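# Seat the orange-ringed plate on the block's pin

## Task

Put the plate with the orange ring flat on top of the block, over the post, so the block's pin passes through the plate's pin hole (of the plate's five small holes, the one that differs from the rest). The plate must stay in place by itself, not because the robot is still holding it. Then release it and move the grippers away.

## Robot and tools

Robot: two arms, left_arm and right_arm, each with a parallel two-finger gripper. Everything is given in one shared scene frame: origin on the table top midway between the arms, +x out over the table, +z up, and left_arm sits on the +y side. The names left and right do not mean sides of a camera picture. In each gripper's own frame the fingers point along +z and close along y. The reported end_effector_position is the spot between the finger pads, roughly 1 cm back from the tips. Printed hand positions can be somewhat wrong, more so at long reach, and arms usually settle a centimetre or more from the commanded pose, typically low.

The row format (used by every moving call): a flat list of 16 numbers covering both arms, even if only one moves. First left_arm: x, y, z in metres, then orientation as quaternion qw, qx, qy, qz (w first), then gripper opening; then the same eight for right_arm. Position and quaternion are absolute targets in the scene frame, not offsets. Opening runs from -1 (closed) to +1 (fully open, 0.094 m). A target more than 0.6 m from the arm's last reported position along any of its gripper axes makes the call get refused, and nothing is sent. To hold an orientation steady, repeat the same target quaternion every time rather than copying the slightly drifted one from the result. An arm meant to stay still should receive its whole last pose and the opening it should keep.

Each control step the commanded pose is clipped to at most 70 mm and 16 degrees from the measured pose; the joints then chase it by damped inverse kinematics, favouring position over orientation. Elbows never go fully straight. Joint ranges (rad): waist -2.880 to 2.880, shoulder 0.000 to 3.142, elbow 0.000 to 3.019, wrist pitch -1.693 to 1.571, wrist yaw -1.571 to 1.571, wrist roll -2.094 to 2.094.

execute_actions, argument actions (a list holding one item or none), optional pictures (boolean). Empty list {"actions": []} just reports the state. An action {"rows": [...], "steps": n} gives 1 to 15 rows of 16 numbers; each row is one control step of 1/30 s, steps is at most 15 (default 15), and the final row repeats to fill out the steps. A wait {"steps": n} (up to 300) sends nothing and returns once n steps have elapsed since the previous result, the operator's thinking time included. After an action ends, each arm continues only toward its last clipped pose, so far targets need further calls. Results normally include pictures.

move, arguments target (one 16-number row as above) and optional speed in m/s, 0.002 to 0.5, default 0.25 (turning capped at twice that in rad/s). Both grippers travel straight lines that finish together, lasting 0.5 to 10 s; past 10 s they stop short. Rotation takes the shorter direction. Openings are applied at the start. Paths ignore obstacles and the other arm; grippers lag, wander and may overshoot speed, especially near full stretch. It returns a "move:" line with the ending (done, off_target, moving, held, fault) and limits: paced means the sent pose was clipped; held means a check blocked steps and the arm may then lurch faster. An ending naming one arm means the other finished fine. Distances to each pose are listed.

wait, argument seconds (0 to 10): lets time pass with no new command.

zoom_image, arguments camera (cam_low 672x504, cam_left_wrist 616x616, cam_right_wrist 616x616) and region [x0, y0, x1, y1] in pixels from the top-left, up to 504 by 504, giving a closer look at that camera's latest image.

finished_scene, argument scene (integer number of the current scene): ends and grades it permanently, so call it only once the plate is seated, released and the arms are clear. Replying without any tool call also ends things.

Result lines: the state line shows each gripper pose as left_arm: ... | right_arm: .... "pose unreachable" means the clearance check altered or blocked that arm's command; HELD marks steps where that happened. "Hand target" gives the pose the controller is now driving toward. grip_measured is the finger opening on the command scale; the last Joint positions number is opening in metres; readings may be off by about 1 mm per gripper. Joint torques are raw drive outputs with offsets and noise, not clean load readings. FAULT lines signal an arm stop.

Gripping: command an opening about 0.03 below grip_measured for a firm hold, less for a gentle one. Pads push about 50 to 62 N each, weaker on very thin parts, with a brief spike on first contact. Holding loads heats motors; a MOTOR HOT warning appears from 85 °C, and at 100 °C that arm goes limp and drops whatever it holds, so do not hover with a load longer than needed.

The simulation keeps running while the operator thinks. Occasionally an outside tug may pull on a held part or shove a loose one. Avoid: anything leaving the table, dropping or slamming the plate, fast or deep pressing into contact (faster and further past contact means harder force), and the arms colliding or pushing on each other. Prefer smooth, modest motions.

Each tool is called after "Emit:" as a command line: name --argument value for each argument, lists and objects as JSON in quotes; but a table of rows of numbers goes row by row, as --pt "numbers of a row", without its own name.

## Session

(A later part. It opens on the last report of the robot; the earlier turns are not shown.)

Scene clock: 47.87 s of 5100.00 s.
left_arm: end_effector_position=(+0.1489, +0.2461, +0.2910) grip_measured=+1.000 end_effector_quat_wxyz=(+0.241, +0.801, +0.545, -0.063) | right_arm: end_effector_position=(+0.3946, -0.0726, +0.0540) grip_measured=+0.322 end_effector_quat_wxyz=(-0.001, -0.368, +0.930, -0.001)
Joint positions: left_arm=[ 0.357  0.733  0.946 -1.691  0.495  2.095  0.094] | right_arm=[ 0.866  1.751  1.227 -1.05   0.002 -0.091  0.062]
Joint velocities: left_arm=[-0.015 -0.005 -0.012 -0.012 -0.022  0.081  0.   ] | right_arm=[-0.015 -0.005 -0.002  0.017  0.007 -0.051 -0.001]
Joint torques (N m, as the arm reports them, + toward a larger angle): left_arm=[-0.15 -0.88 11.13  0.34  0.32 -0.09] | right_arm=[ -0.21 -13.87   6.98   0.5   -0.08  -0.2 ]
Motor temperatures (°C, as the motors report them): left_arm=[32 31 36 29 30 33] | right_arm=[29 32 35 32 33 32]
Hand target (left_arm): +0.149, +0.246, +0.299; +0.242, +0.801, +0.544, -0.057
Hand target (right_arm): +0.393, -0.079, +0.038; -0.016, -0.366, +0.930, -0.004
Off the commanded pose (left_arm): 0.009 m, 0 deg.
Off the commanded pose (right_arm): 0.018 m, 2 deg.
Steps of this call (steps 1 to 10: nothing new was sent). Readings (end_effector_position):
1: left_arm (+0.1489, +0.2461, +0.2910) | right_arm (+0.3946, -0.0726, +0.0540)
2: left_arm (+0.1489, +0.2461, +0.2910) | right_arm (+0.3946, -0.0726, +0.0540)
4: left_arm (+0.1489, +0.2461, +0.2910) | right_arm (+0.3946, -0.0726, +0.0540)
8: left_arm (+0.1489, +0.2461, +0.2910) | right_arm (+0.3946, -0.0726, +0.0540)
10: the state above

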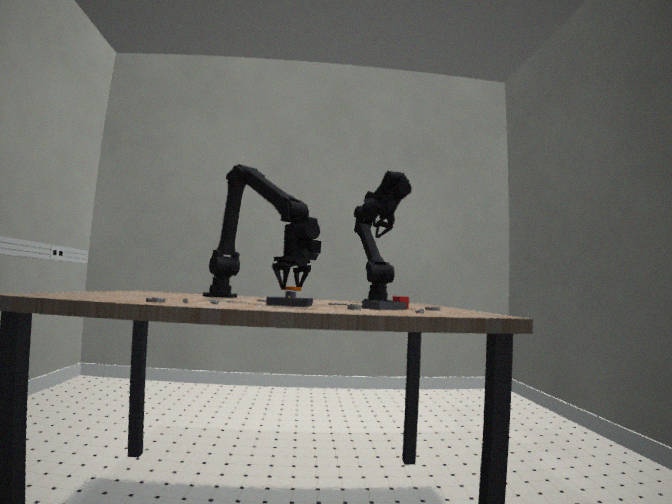

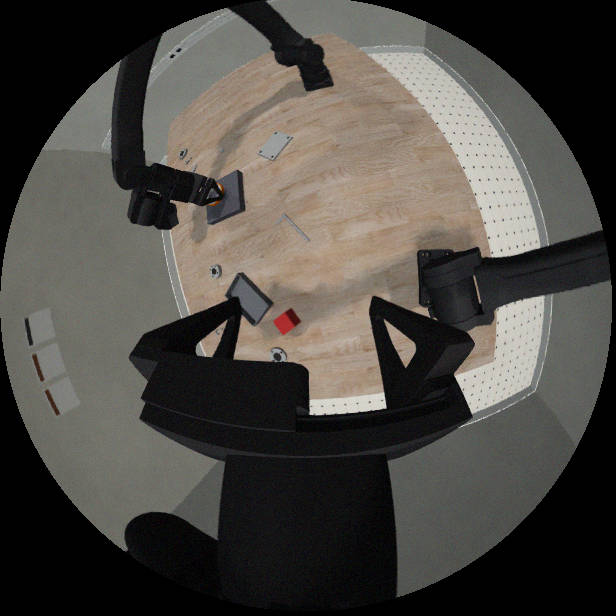

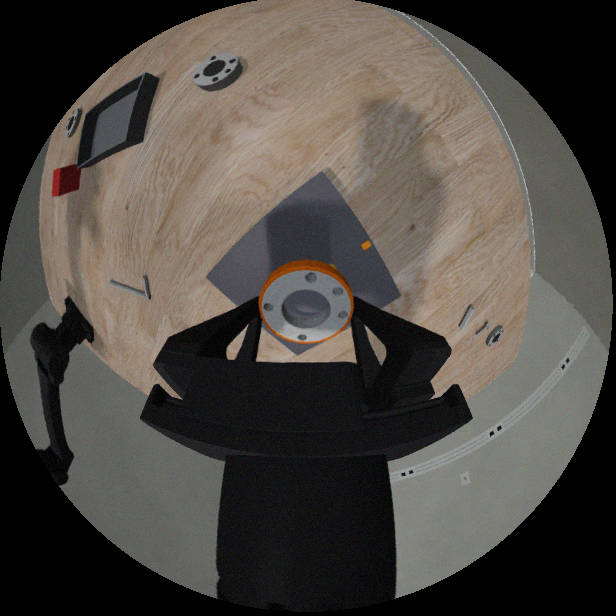

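Emit:
execute_actions --actions '[{"rows": [[0.1489, 0.2461, 0.30, 0.241, 0.802, 0.543, -0.063, 1, 0.394, -0.0784, 0.036, -0.0168, -0.3665, 0.9304, -0.0045, 0.285],[0.1489, 0.2461, 0.30, 0.241, 0.802, 0.543, -0.063, 1, 0.394, -0.0784, 0.035, -0.0175, -0.3665, 0.9304, -0.0048, 0.285],[0.1489, 0.2461, 0.30, 0.241, 0.802, 0.543, -0.063, 1, 0.394, -0.0784, 0.034, -0.0183, -0.3665, 0.9304, -0.005, 0.285],[0.1489, 0.2461, 0.30, 0.241, 0.802, 0.543, -0.063, 1, 0.394, -0.0784, 0.033, -0.019, -0.3665, 0.9304, -0.0053, 0.285],[0.1489, 0.2461, 0.30, 0.241, 0.802, 0.543, -0.063, 1, 0.394, -0.0784, 0.032, -0.0198, -0.3665, 0.9304, -0.0055, 0.285],[0.1489, 0.2461, 0.30, 0.241, 0.802, 0.543, -0.063, 1, 0.394, -0.0784, 0.031, -0.0205, -0.3665, 0.9304, -0.0058, 0.285],[0.1489, 0.2461, 0.30, 0.241, 0.802, 0.543, -0.063, 1, 0.394, -0.0784, 0.030, -0.0213, -0.3665, 0.9304, -0.006, 0.285]], "steps": 15}]'

Emit:
zoom_image --camera "cam_right_wrist" --region '[248, 230, 388, 350]'

Emit:
zoom_image --camera "cam_low" --region '[260, 270, 320, 312]'

Scene clock: 49.67 s of 5100.00 s.
left_arm: end_effector_position=(+0.1489, +0.2461, +0.2910) grip_measured=+1.000 end_effector_quat_wxyz=(+0.241, +0.801, +0.545, -0.063) | right_arm: end_effector_position=(+0.3951, -0.0729, +0.0481) grip_measured=+0.322 end_effector_quat_wxyz=(-0.005, -0.367, +0.930, -0.002)
Joint positions: left_arm=[ 0.357  0.733  0.946 -1.691  0.495  2.095  0.094] | right_arm=[ 0.865  1.763  1.227 -1.045  0.002 -0.091  0.062]
Joint velocities: left_arm=[ 0.015 -0.005  0.002  0.017 -0.007  0.007  0.   ] | right_arm=[ 0.005  0.015 -0.002  0.002 -0.051  0.022  0.   ]
Joint torques (N m, as the arm reports them, + toward a larger angle): left_arm=[-0.28 -0.87 11.15  0.3   0.32 -0.09] | right_arm=[ -0.2  -13.9    7.06   0.32  -0.06  -0.2 ]
Motor temperatures (°C, as the motors report them): left_arm=[32 31 37 29 30 33] | right_arm=[29 32 35 32 33 32]
Hand target (left_arm): +0.149, +0.246, +0.299; +0.242, +0.801, +0.544, -0.057
Hand target (right_arm): +0.393, -0.079, +0.031; -0.021, -0.366, +0.930, -0.005
Off the commanded pose (left_arm): 0.009 m, 0 deg.
Off the commanded pose (right_arm): 0.019 m, 2 deg.
joint sent to its limit (left arm) — the command would take joint 4 (wrist pitch) past its lower limit, so that joint was sent only as far as its limit.
Steps of this call (steps 1 to 39: nothing new was sent; steps 40 to 54: all 15 steps of this action). Readings (end_effector_position):
40: left_arm (+0.1489, +0.2461, +0.2910) | right_arm (+0.3946, -0.0726, +0.0540)
41: left_arm (+0.1489, +0.2461, +0.2910) | right_arm (+0.3946, -0.0726, +0.0540)
43: left_arm (+0.1489, +0.2461, +0.2910) | right_arm (+0.3945, -0.0726, +0.0533)
47: left_arm (+0.1489, +0.2461, +0.2910) | right_arm (+0.3942, -0.0728, +0.0497)
54: the state above

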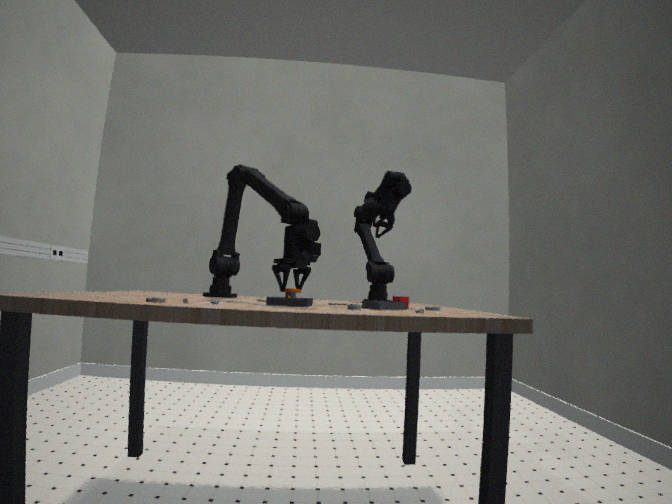

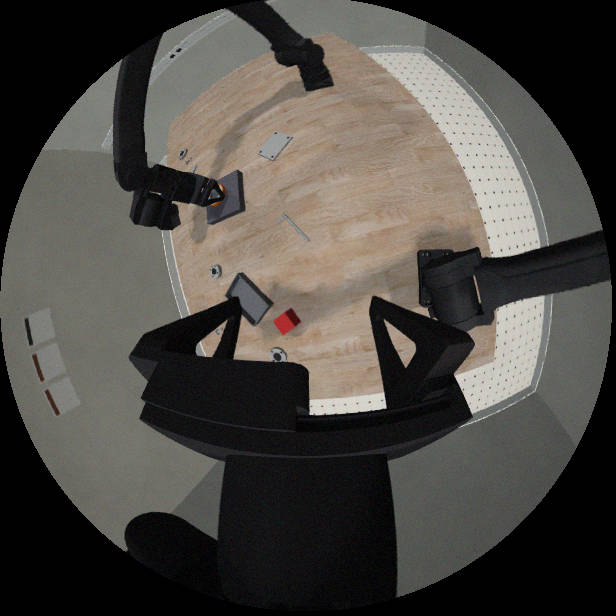

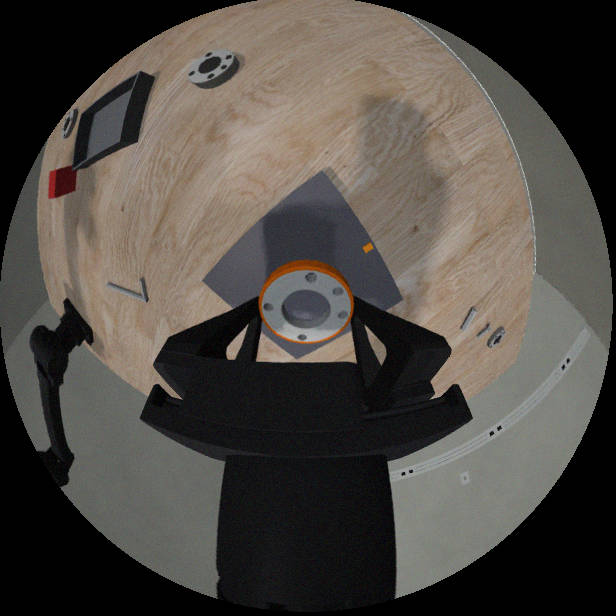

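Region (248, 230, 388, 350) of cam_right_wrist's 616x616 image, scaled by 3.600, with more detail than that image has; it fills the top 432 rows of this view, and the rest is white.

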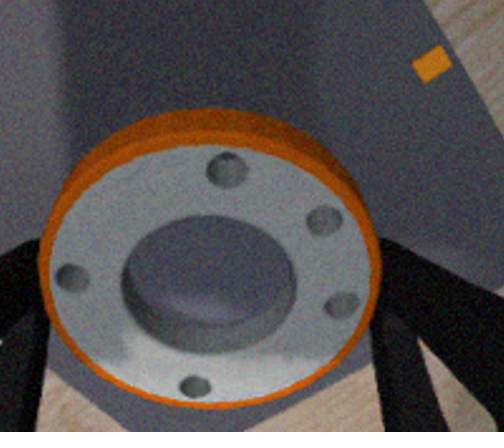

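Region (260, 270, 320, 312) of cam_low's 672x504 image, scaled by 8.400, with more detail than that image has; it fills the top 353 rows of this view, and the rest is white.

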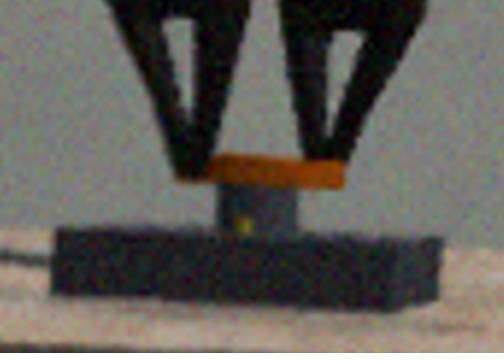

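Emit:
execute_actions --actions '[{"rows": [[0.1489, 0.2461, 0.30, 0.241, 0.802, 0.543, -0.063, 1, 0.3945, -0.078, 0.029, -0.0215, -0.3665, 0.9304, -0.006, 0.285],[0.1489, 0.2461, 0.30, 0.241, 0.802, 0.543, -0.063, 1, 0.395, -0.0777, 0.028, -0.022, -0.3665, 0.9304, -0.0062, 0.285],[0.1489, 0.2461, 0.30, 0.241, 0.802, 0.543, -0.063, 1, 0.395, -0.0777, 0.027, -0.0225, -0.3665, 0.9304, -0.0064, 0.285],[0.1489, 0.2461, 0.30, 0.241, 0.802, 0.543, -0.063, 1, 0.395, -0.0777, 0.026, -0.023, -0.3665, 0.9304, -0.0066, 0.285],[0.1489, 0.2461, 0.30, 0.241, 0.802, 0.543, -0.063, 1, 0.395, -0.0777, 0.025, -0.0235, -0.3665, 0.9304, -0.0068, 0.285],[0.1489, 0.2461, 0.30, 0.241, 0.802, 0.543, -0.063, 1, 0.395, -0.0777, 0.024, -0.024, -0.3665, 0.9304, -0.007, 0.285]], "steps": 15}]'

Emit:
zoom_image --camera "cam_right_wrist" --region '[248, 230, 388, 350]'

Emit:
zoom_image --camera "cam_low" --region '[260, 270, 320, 312]'

Scene clock: 51.03 s of 5100.00 s.
left_arm: end_effector_position=(+0.1489, +0.2461, +0.2910) grip_measured=+1.000 end_effector_quat_wxyz=(+0.241, +0.801, +0.545, -0.063) | right_arm: end_effector_position=(+0.3951, -0.0729, +0.0390) grip_measured=+0.322 end_effector_quat_wxyz=(-0.011, -0.367, +0.930, -0.004)
Joint positions: left_arm=[ 0.357  0.733  0.946 -1.691  0.495  2.095  0.094] | right_arm=[ 0.865  1.783  1.227 -1.038  0.002 -0.091  0.062]
Joint velocities: left_arm=[-0.015  0.005  0.002 -0.012 -0.051 -0.037  0.   ] | right_arm=[ 0.005 -0.005 -0.007 -0.012 -0.051  0.037 -0.001]
Joint torques (N m, as the arm reports them, + toward a larger angle): left_arm=[-0.16 -0.93 11.13  0.33  0.32 -0.09] | right_arm=[ -0.09 -14.24   7.12   0.38  -0.04  -0.2 ]
Motor temperatures (°C, as the motors report them): left_arm=[32 31 37 29 30 33] | right_arm=[29 32 35 32 33 32]
Hand target (left_arm): +0.149, +0.246, +0.299; +0.242, +0.801, +0.544, -0.057
Hand target (right_arm): +0.394, -0.078, +0.025; -0.024, -0.366, +0.930, -0.007
Off the commanded pose (left_arm): 0.009 m, 0 deg.
Off the commanded pose (right_arm): 0.016 m, 2 deg.
joint sent to its limit (left arm) — the command would take joint 4 (wrist pitch) past its lower limit, so that joint was sent only as far as its limit.
Steps of this call (steps 1 to 26: nothing new was sent; steps 27 to 41: all 15 steps of this action). Readings (end_effector_position):
27: left_arm (+0.1489, +0.2461, +0.2910) | right_arm (+0.3951, -0.0729, +0.0474)
28: left_arm (+0.1489, +0.2461, +0.2910) | right_arm (+0.3950, -0.0729, +0.0471)
30: left_arm (+0.1489, +0.2461, +0.2910) | right_arm (+0.3951, -0.0729, +0.0460)
34: left_arm (+0.1489, +0.2461, +0.2910) | right_arm (+0.3952, -0.0728, +0.0419)
41: the state above

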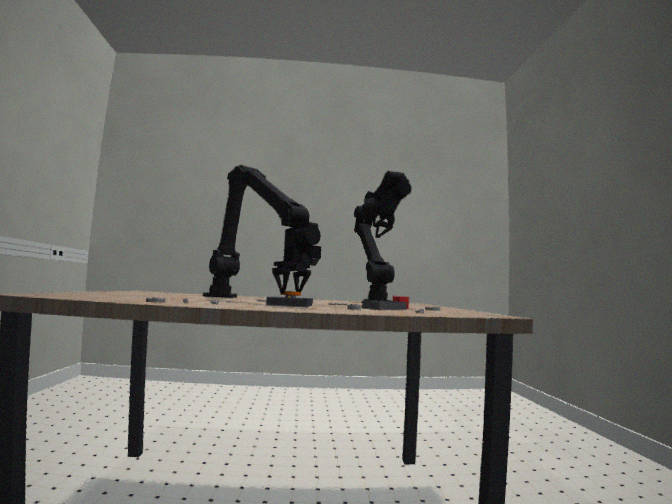

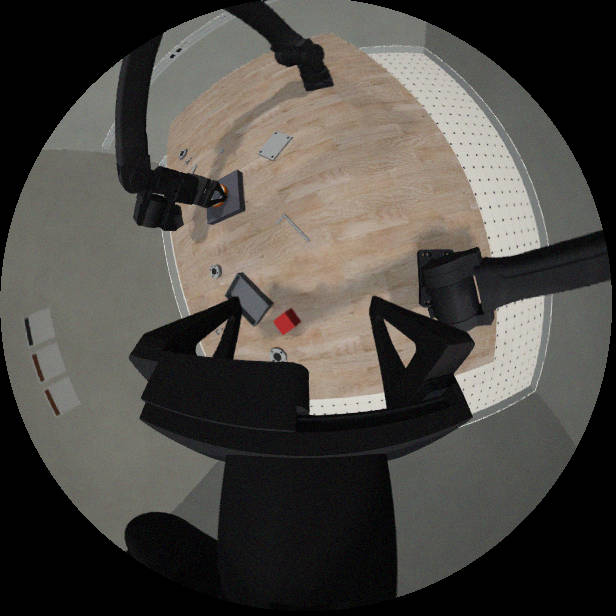

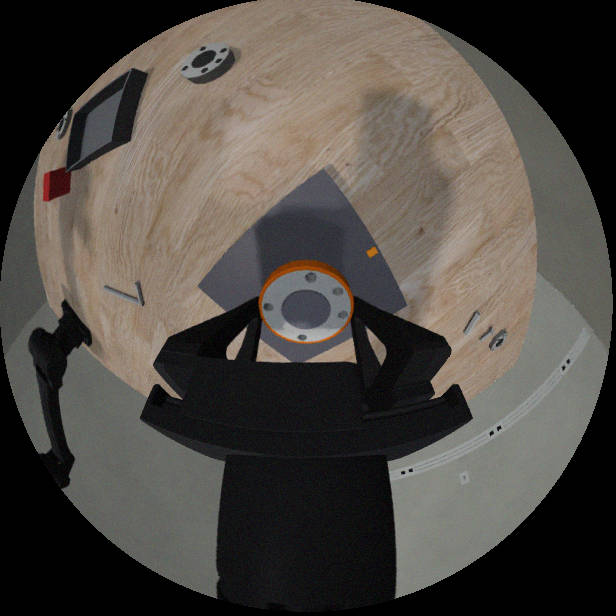

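Region (248, 230, 388, 350) of cam_right_wrist's 616x616 image, scaled by 3.600, with more detail than that image has; it fills the top 432 rows of this view, and the rest is white.

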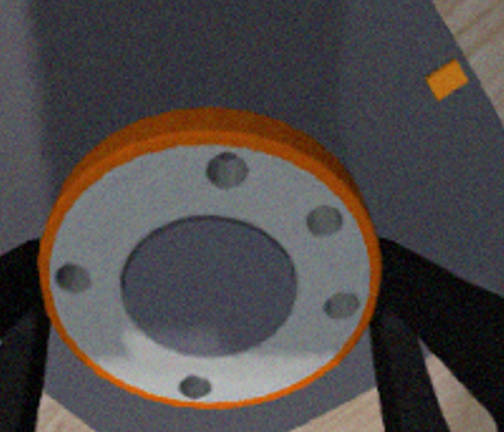

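Region (260, 270, 320, 312) of cam_low's 672x504 image, scaled by 8.400, with more detail than that image has; it fills the top 353 rows of this view, and the rest is white.

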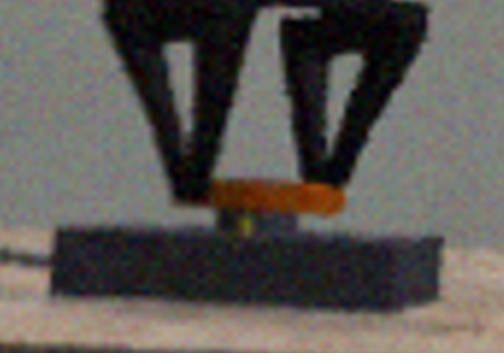

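Emit:
execute_actions --actions '[{"rows": [[0.1489, 0.2461, 0.30, 0.241, 0.802, 0.543, -0.063, 1, 0.3952, -0.0775, 0.023, -0.0243, -0.3665, 0.9304, -0.007, 0.285],[0.1489, 0.2461, 0.30, 0.241, 0.802, 0.543, -0.063, 1, 0.3954, -0.0774, 0.022, -0.0246, -0.3665, 0.9304, -0.0072, 0.285],[0.1489, 0.2461, 0.30, 0.241, 0.802, 0.543, -0.063, 1, 0.3955, -0.0773, 0.021, -0.025, -0.3665, 0.9304, -0.0074, 0.285],[0.1489, 0.2461, 0.30, 0.241, 0.802, 0.543, -0.063, 1, 0.3955, -0.0773, 0.020, -0.0255, -0.3665, 0.9304, -0.0076, 0.285],[0.1489, 0.2461, 0.30, 0.241, 0.802, 0.543, -0.063, 1, 0.3955, -0.0773, 0.019, -0.026, -0.3665, 0.9304, -0.0078, 0.285],[0.1489, 0.2461, 0.30, 0.241, 0.802, 0.543, -0.063, 1, 0.3955, -0.0773, 0.018, -0.0265, -0.3665, 0.9304, -0.008, 0.285]], "steps": 15}]'

Emit:
zoom_image --camera "cam_right_wrist" --region '[248, 230, 388, 350]'

Emit:
zoom_image --camera "cam_low" --region '[260, 270, 320, 312]'

Scene clock: 52.30 s of 5100.00 s.
left_arm: end_effector_position=(+0.1489, +0.2461, +0.2910) grip_measured=+1.000 end_effector_quat_wxyz=(+0.241, +0.801, +0.545, -0.063) | right_arm: end_effector_position=(+0.3953, -0.0727, +0.0332) grip_measured=+0.322 end_effector_quat_wxyz=(-0.014, -0.367, +0.930, -0.005)
Joint positions: left_arm=[ 0.357  0.733  0.946 -1.691  0.495  2.095  0.094] | right_arm=[ 0.865  1.796  1.227 -1.032  0.002 -0.091  0.062]
Joint velocities: left_arm=[ 0.015 -0.005 -0.002  0.002 -0.022 -0.037  0.   ] | right_arm=[ 0.005 -0.005  0.012 -0.002  0.022 -0.081 -0.   ]
Joint torques (N m, as the arm reports them, + toward a larger angle): left_arm=[-0.19 -0.88 11.15  0.3   0.33 -0.09] | right_arm=[ -0.08 -14.55   7.07   0.47  -0.04  -0.19]
Motor temperatures (°C, as the motors report them): left_arm=[32 31 37 29 30 33] | right_arm=[29 32 35 32 33 32]
Hand target (left_arm): +0.149, +0.246, +0.299; +0.242, +0.801, +0.544, -0.057
Hand target (right_arm): +0.395, -0.078, +0.019; -0.026, -0.366, +0.930, -0.007
Off the commanded pose (left_arm): 0.009 m, 0 deg.
Off the commanded pose (right_arm): 0.016 m, 1 deg.
joint sent to its limit (left arm) — the command would take joint 4 (wrist pitch) past its lower limit, so that joint was sent only as far as its limit.
Steps of this call (steps 1 to 23: nothing new was sent; steps 24 to 38: all 15 steps of this action). Readings (end_effector_position):
24: left_arm (+0.1489, +0.2461, +0.2910) | right_arm (+0.3951, -0.0729, +0.0390)
25: left_arm (+0.1489, +0.2461, +0.2910) | right_arm (+0.3952, -0.0728, +0.0390)
27: left_arm (+0.1489, +0.2461, +0.2910) | right_arm (+0.3952, -0.0728, +0.0387)
31: left_arm (+0.1489, +0.2461, +0.2910) | right_arm (+0.3952, -0.0728, +0.0357)
38: the state above

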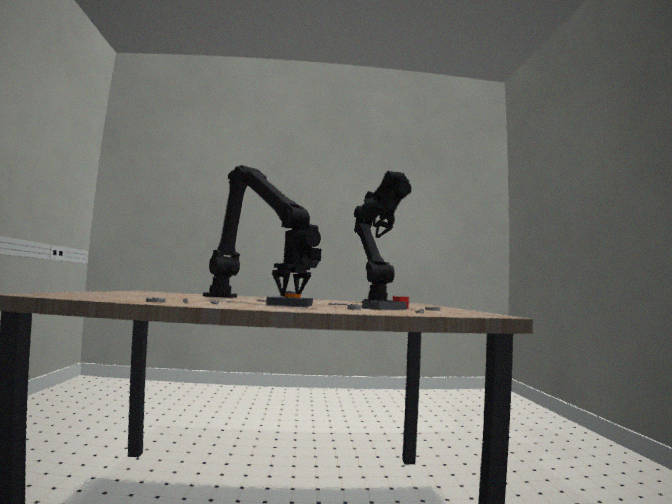

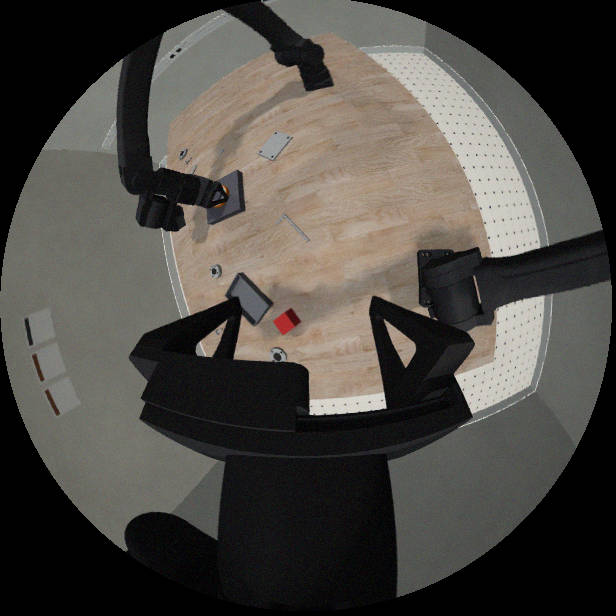

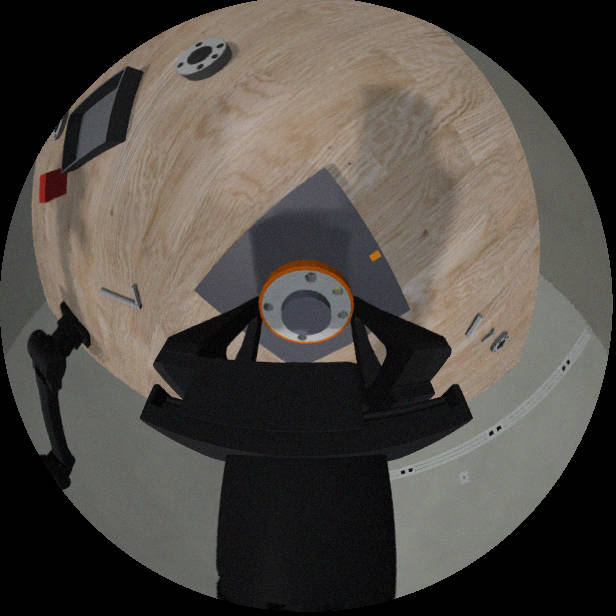

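Region (248, 230, 388, 350) of cam_right_wrist's 616x616 image, scaled by 3.600, with more detail than that image has; it fills the top 432 rows of this view, and the rest is white.

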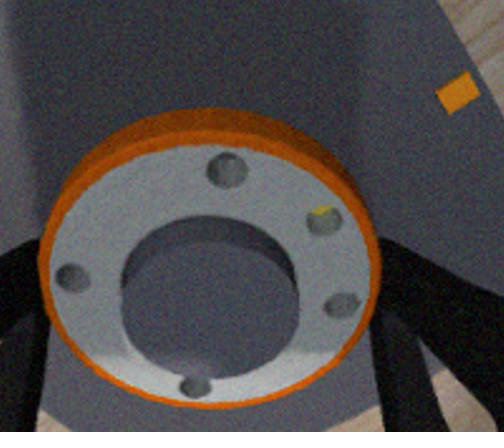

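Region (260, 270, 320, 312) of cam_low's 672x504 image, scaled by 8.400, with more detail than that image has; it fills the top 353 rows of this view, and the rest is white.

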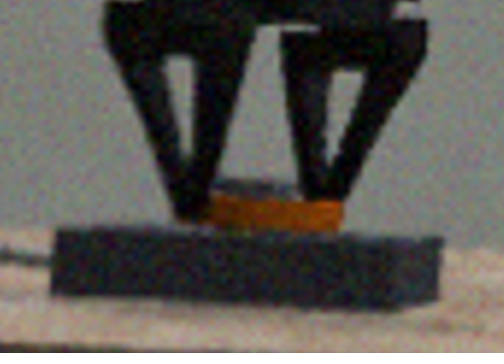

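Pin is in the hole. Lower the last few mm.

Emit:
execute_actions --actions '[{"rows": [[0.1489, 0.2461, 0.30, 0.241, 0.802, 0.543, -0.063, 1, 0.3955, -0.0773, 0.017, -0.027, -0.3665, 0.9304, -0.008, 0.285],[0.1489, 0.2461, 0.30, 0.241, 0.802, 0.543, -0.063, 1, 0.3955, -0.0773, 0.016, -0.0275, -0.3665, 0.9304, -0.0082, 0.285],[0.1489, 0.2461, 0.30, 0.241, 0.802, 0.543, -0.063, 1, 0.3955, -0.0773, 0.015, -0.028, -0.3665, 0.9304, -0.0084, 0.285],[0.1489, 0.2461, 0.30, 0.241, 0.802, 0.543, -0.063, 1, 0.3955, -0.0773, 0.014, -0.0285, -0.3665, 0.9304, -0.0086, 0.285],[0.1489, 0.2461, 0.30, 0.241, 0.802, 0.543, -0.063, 1, 0.3955, -0.0773, 0.013, -0.029, -0.3665, 0.9304, -0.0088, 0.285]], "steps": 15}]' --pictures false

Scene clock: 53.67 s of 5100.00 s.
left_arm: end_effector_position=(+0.1489, +0.2461, +0.2910) grip_measured=+1.000 end_effector_quat_wxyz=(+0.241, +0.801, +0.545, -0.063) | right_arm: end_effector_position=(+0.3954, -0.0728, +0.0310) grip_measured=+0.322 end_effector_quat_wxyz=(-0.016, -0.367, +0.930, -0.005)
Joint positions: left_arm=[ 0.357  0.733  0.946 -1.691  0.495  2.095  0.094] | right_arm=[ 0.865  1.8    1.227 -1.03   0.001 -0.091  0.062]
Joint velocities: left_arm=[-0.005 -0.005 -0.022 -0.002 -0.022 -0.037  0.   ] | right_arm=[-0.015  0.005  0.007 -0.012  0.066 -0.022 -0.   ]
Joint torques (N m, as the arm reports them, + toward a larger angle): left_arm=[-0.24 -0.87 11.13  0.3   0.32 -0.09] | right_arm=[ -0.1  -13.88   7.02   0.56   0.    -0.19]
Motor temperatures (°C, as the motors report them): left_arm=[32 31 37 29 30 33] | right_arm=[29 32 35 32 33 32]
Hand target (left_arm): +0.149, +0.246, +0.299; +0.242, +0.801, +0.544, -0.057
Hand target (right_arm): +0.395, -0.078, +0.014; -0.029, -0.366, +0.930, -0.008
Off the commanded pose (left_arm): 0.009 m, 0 deg.
Off the commanded pose (right_arm): 0.019 m, 2 deg.
joint sent to its limit (left arm) — the command would take joint 4 (wrist pitch) past its lower limit, so that joint was sent only as far as its limit.
Steps of this call (steps 1 to 26: nothing new was sent; steps 27 to 41: all 15 steps of this action). Readings (end_effector_position):
27: left_arm (+0.1489, +0.2461, +0.2910) | right_arm (+0.3953, -0.0727, +0.0332)
28: left_arm (+0.1489, +0.2461, +0.2910) | right_arm (+0.3953, -0.0727, +0.0332)
30: left_arm (+0.1489, +0.2461, +0.2910) | right_arm (+0.3953, -0.0727, +0.0326)
34: left_arm (+0.1489, +0.2461, +0.2910) | right_arm (+0.3954, -0.0728, +0.0310)
41: the state above

Contact. Release (easing the downward command), then lift.

Emit:
execute_actions --actions '[{"rows": [[0.1489, 0.2461, 0.30, 0.241, 0.802, 0.543, -0.063, 1, 0.3955, -0.0773, 0.018, -0.0265, -0.3665, 0.9304, -0.008, 0.36],[0.1489, 0.2461, 0.30, 0.241, 0.802, 0.543, -0.063, 1, 0.3955, -0.0773, 0.018, -0.0265, -0.3665, 0.9304, -0.008, 0.4],[0.1489, 0.2461, 0.30, 0.241, 0.802, 0.543, -0.063, 1, 0.3955, -0.0773, 0.018, -0.0265, -0.3665, 0.9304, -0.008, 0.5],[0.1489, 0.2461, 0.30, 0.241, 0.802, 0.543, -0.063, 1, 0.3955, -0.0773, 0.018, -0.0265, -0.3665, 0.9304, -0.008, 1]], "steps": 15}]' --pictures false

Emit:
move --target '[0.1489, 0.2461, 0.30, 0.241, 0.802, 0.543, -0.063, 1, 0.38, -0.10, 0.16, 0, -0.3665, 0.9304, 0, 1]' --speed 0.15

Emit:
zoom_image --camera "cam_low" --region '[260, 270, 320, 312]'

Emit:
zoom_image --camera "cam_right_wrist" --region '[240, 150, 380, 290]'

Scene clock: 55.03 s of 5100.00 s.
left_arm: end_effector_position=(+0.1489, +0.2461, +0.2910) grip_measured=+1.000 end_effector_quat_wxyz=(+0.241, +0.801, +0.545, -0.063) | right_arm: end_effector_position=(+0.3954, -0.0728, +0.0310) grip_measured=+1.000 end_effector_quat_wxyz=(-0.016, -0.367, +0.930, -0.005)
Joint positions: left_arm=[ 0.357  0.733  0.946 -1.691  0.495  2.095  0.094] | right_arm=[ 0.865  1.8    1.227 -1.03   0.001 -0.091  0.094]
Joint velocities: left_arm=[-0.005  0.005 -0.027 -0.007 -0.081  0.066  0.   ] | right_arm=[ 0.005 -0.005  0.007  0.007 -0.037 -0.007  0.   ]
Joint torques (N m, as the arm reports them, + toward a larger angle): left_arm=[-0.25 -0.89 11.12  0.31  0.33 -0.09] | right_arm=[  0.01 -14.6    7.13   0.36   0.    -0.19]
Motor temperatures (°C, as the motors report them): left_arm=[32 31 37 29 30 33] | right_arm=[29 32 35 32 33 32]
Hand target (left_arm): +0.149, +0.246, +0.299; +0.242, +0.801, +0.544, -0.057
Hand target (right_arm): +0.395, -0.078, +0.018; -0.027, -0.366, +0.930, -0.008
Off the commanded pose (left_arm): 0.009 m, 0 deg.
Off the commanded pose (right_arm): 0.014 m, 1 deg.
joint sent to its limit (left arm) — the command would take joint 4 (wrist pitch) past its lower limit, so that joint was sent only as far as its limit.
Steps of this call (steps 1 to 26: nothing new was sent; steps 27 to 41: all 15 steps of this action). Readings (end_effector_position):
27: left_arm (+0.1489, +0.2461, +0.2910) | right_arm (+0.3954, -0.0728, +0.0310)
28: left_arm (+0.1489, +0.2461, +0.2910) | right_arm (+0.3954, -0.0728, +0.0310)
30: left_arm (+0.1489, +0.2461, +0.2910) | right_arm (+0.3954, -0.0728, +0.0310)
34: left_arm (+0.1489, +0.2461, +0.2910) | right_arm (+0.3954, -0.0728, +0.0310)
41: the state above

Scene clock: 56.63 s of 5100.00 s.
left_arm: end_effector_position=(+0.1489, +0.2461, +0.2910) grip_measured=+1.000 end_effector_quat_wxyz=(+0.241, +0.801, +0.545, -0.063) | right_arm: end_effector_position=(+0.3647, -0.1061, +0.1367) grip_measured=+1.000 end_effector_quat_wxyz=(-0.026, -0.363, +0.931, -0.008)
Joint positions: left_arm=[ 0.357  0.733  0.946 -1.691  0.495  2.095  0.094] | right_arm=[ 0.848  1.585  1.249 -1.289  0.001 -0.1    0.094]
Joint velocities: left_arm=[-0.015 -0.024  0.007  0.007 -0.022 -0.022  0.   ] | right_arm=[-0.005 -0.015  0.012  0.007 -0.037 -0.066  0.   ]
Joint torques (N m, as the arm reports them, + toward a larger angle): left_arm=[-0.15 -0.92 11.14  0.35  0.32 -0.09] | right_arm=[ -0.08 -15.01  12.17  -0.13   0.01  -0.27]
Motor temperatures (°C, as the motors report them): left_arm=[32 31 37 29 30 33] | right_arm=[29 32 35 32 33 32]
Hand target (left_arm): +0.149, +0.246, +0.299; +0.242, +0.801, +0.544, -0.057
Hand target (right_arm): +0.381, -0.099, +0.160; +0.001, -0.367, +0.930, -0.000
Off the commanded pose (left_arm): 0.009 m, 0 deg.
Off the commanded pose (right_arm): 0.029 m, 3 deg.
joint sent to its limit (left arm) — the command would take joint 4 (wrist pitch) past its lower limit, so that joint was sent only as far as its limit.
move: off_target (right_arm)

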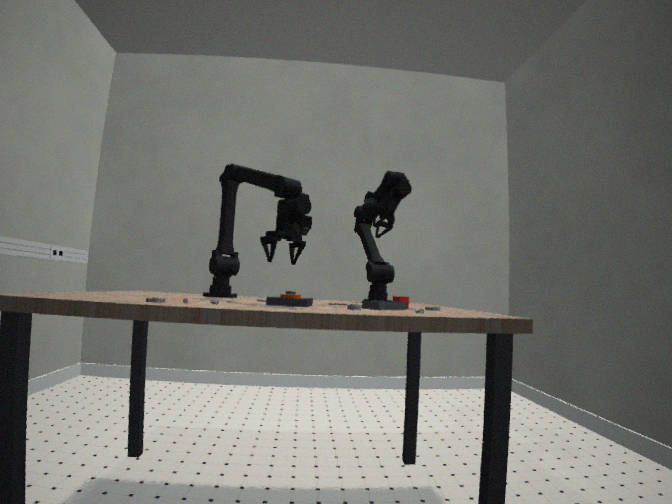

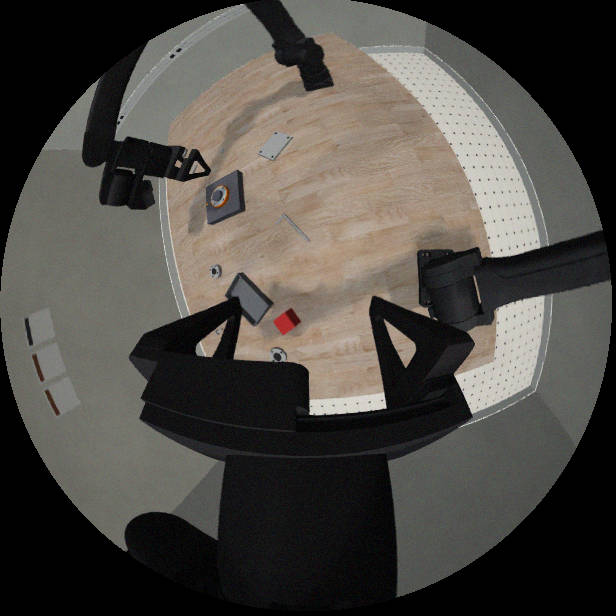

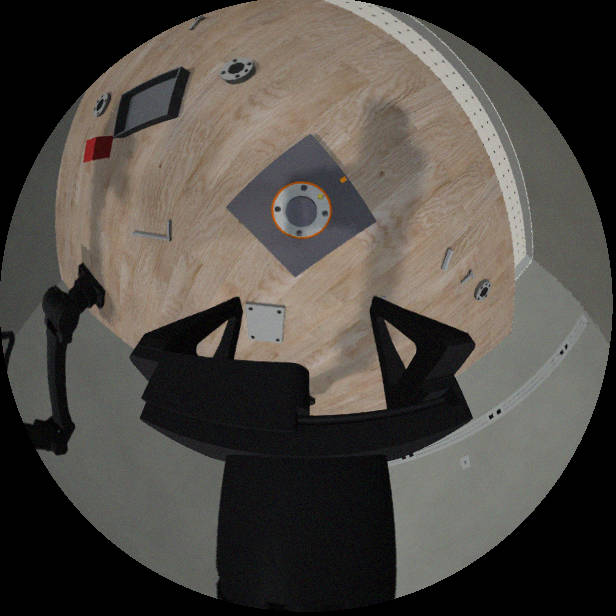

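Region (260, 270, 320, 312) of cam_low's 672x504 image, scaled by 8.400, with more detail than that image has; it fills the top 353 rows of this view, and the rest is white.

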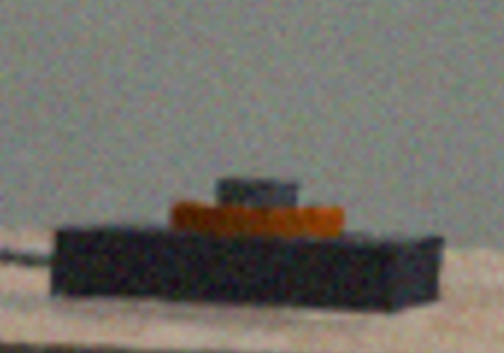

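Region (240, 150, 380, 290) of cam_right_wrist's 616x616 image, scaled by 3.600, with more detail than that image has.

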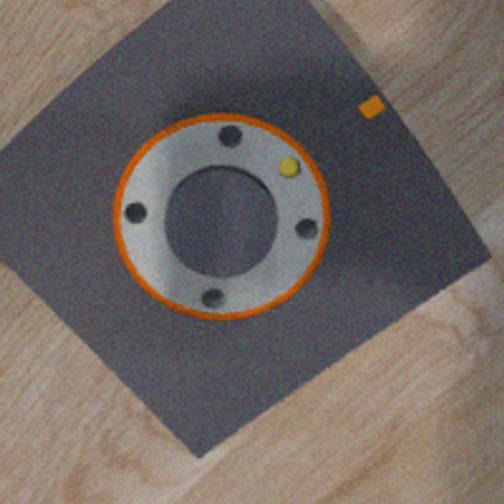

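Seated flat with the pin in the odd hole.

Emit:
finished_scene --scene 1

The scene is finished: the task was done.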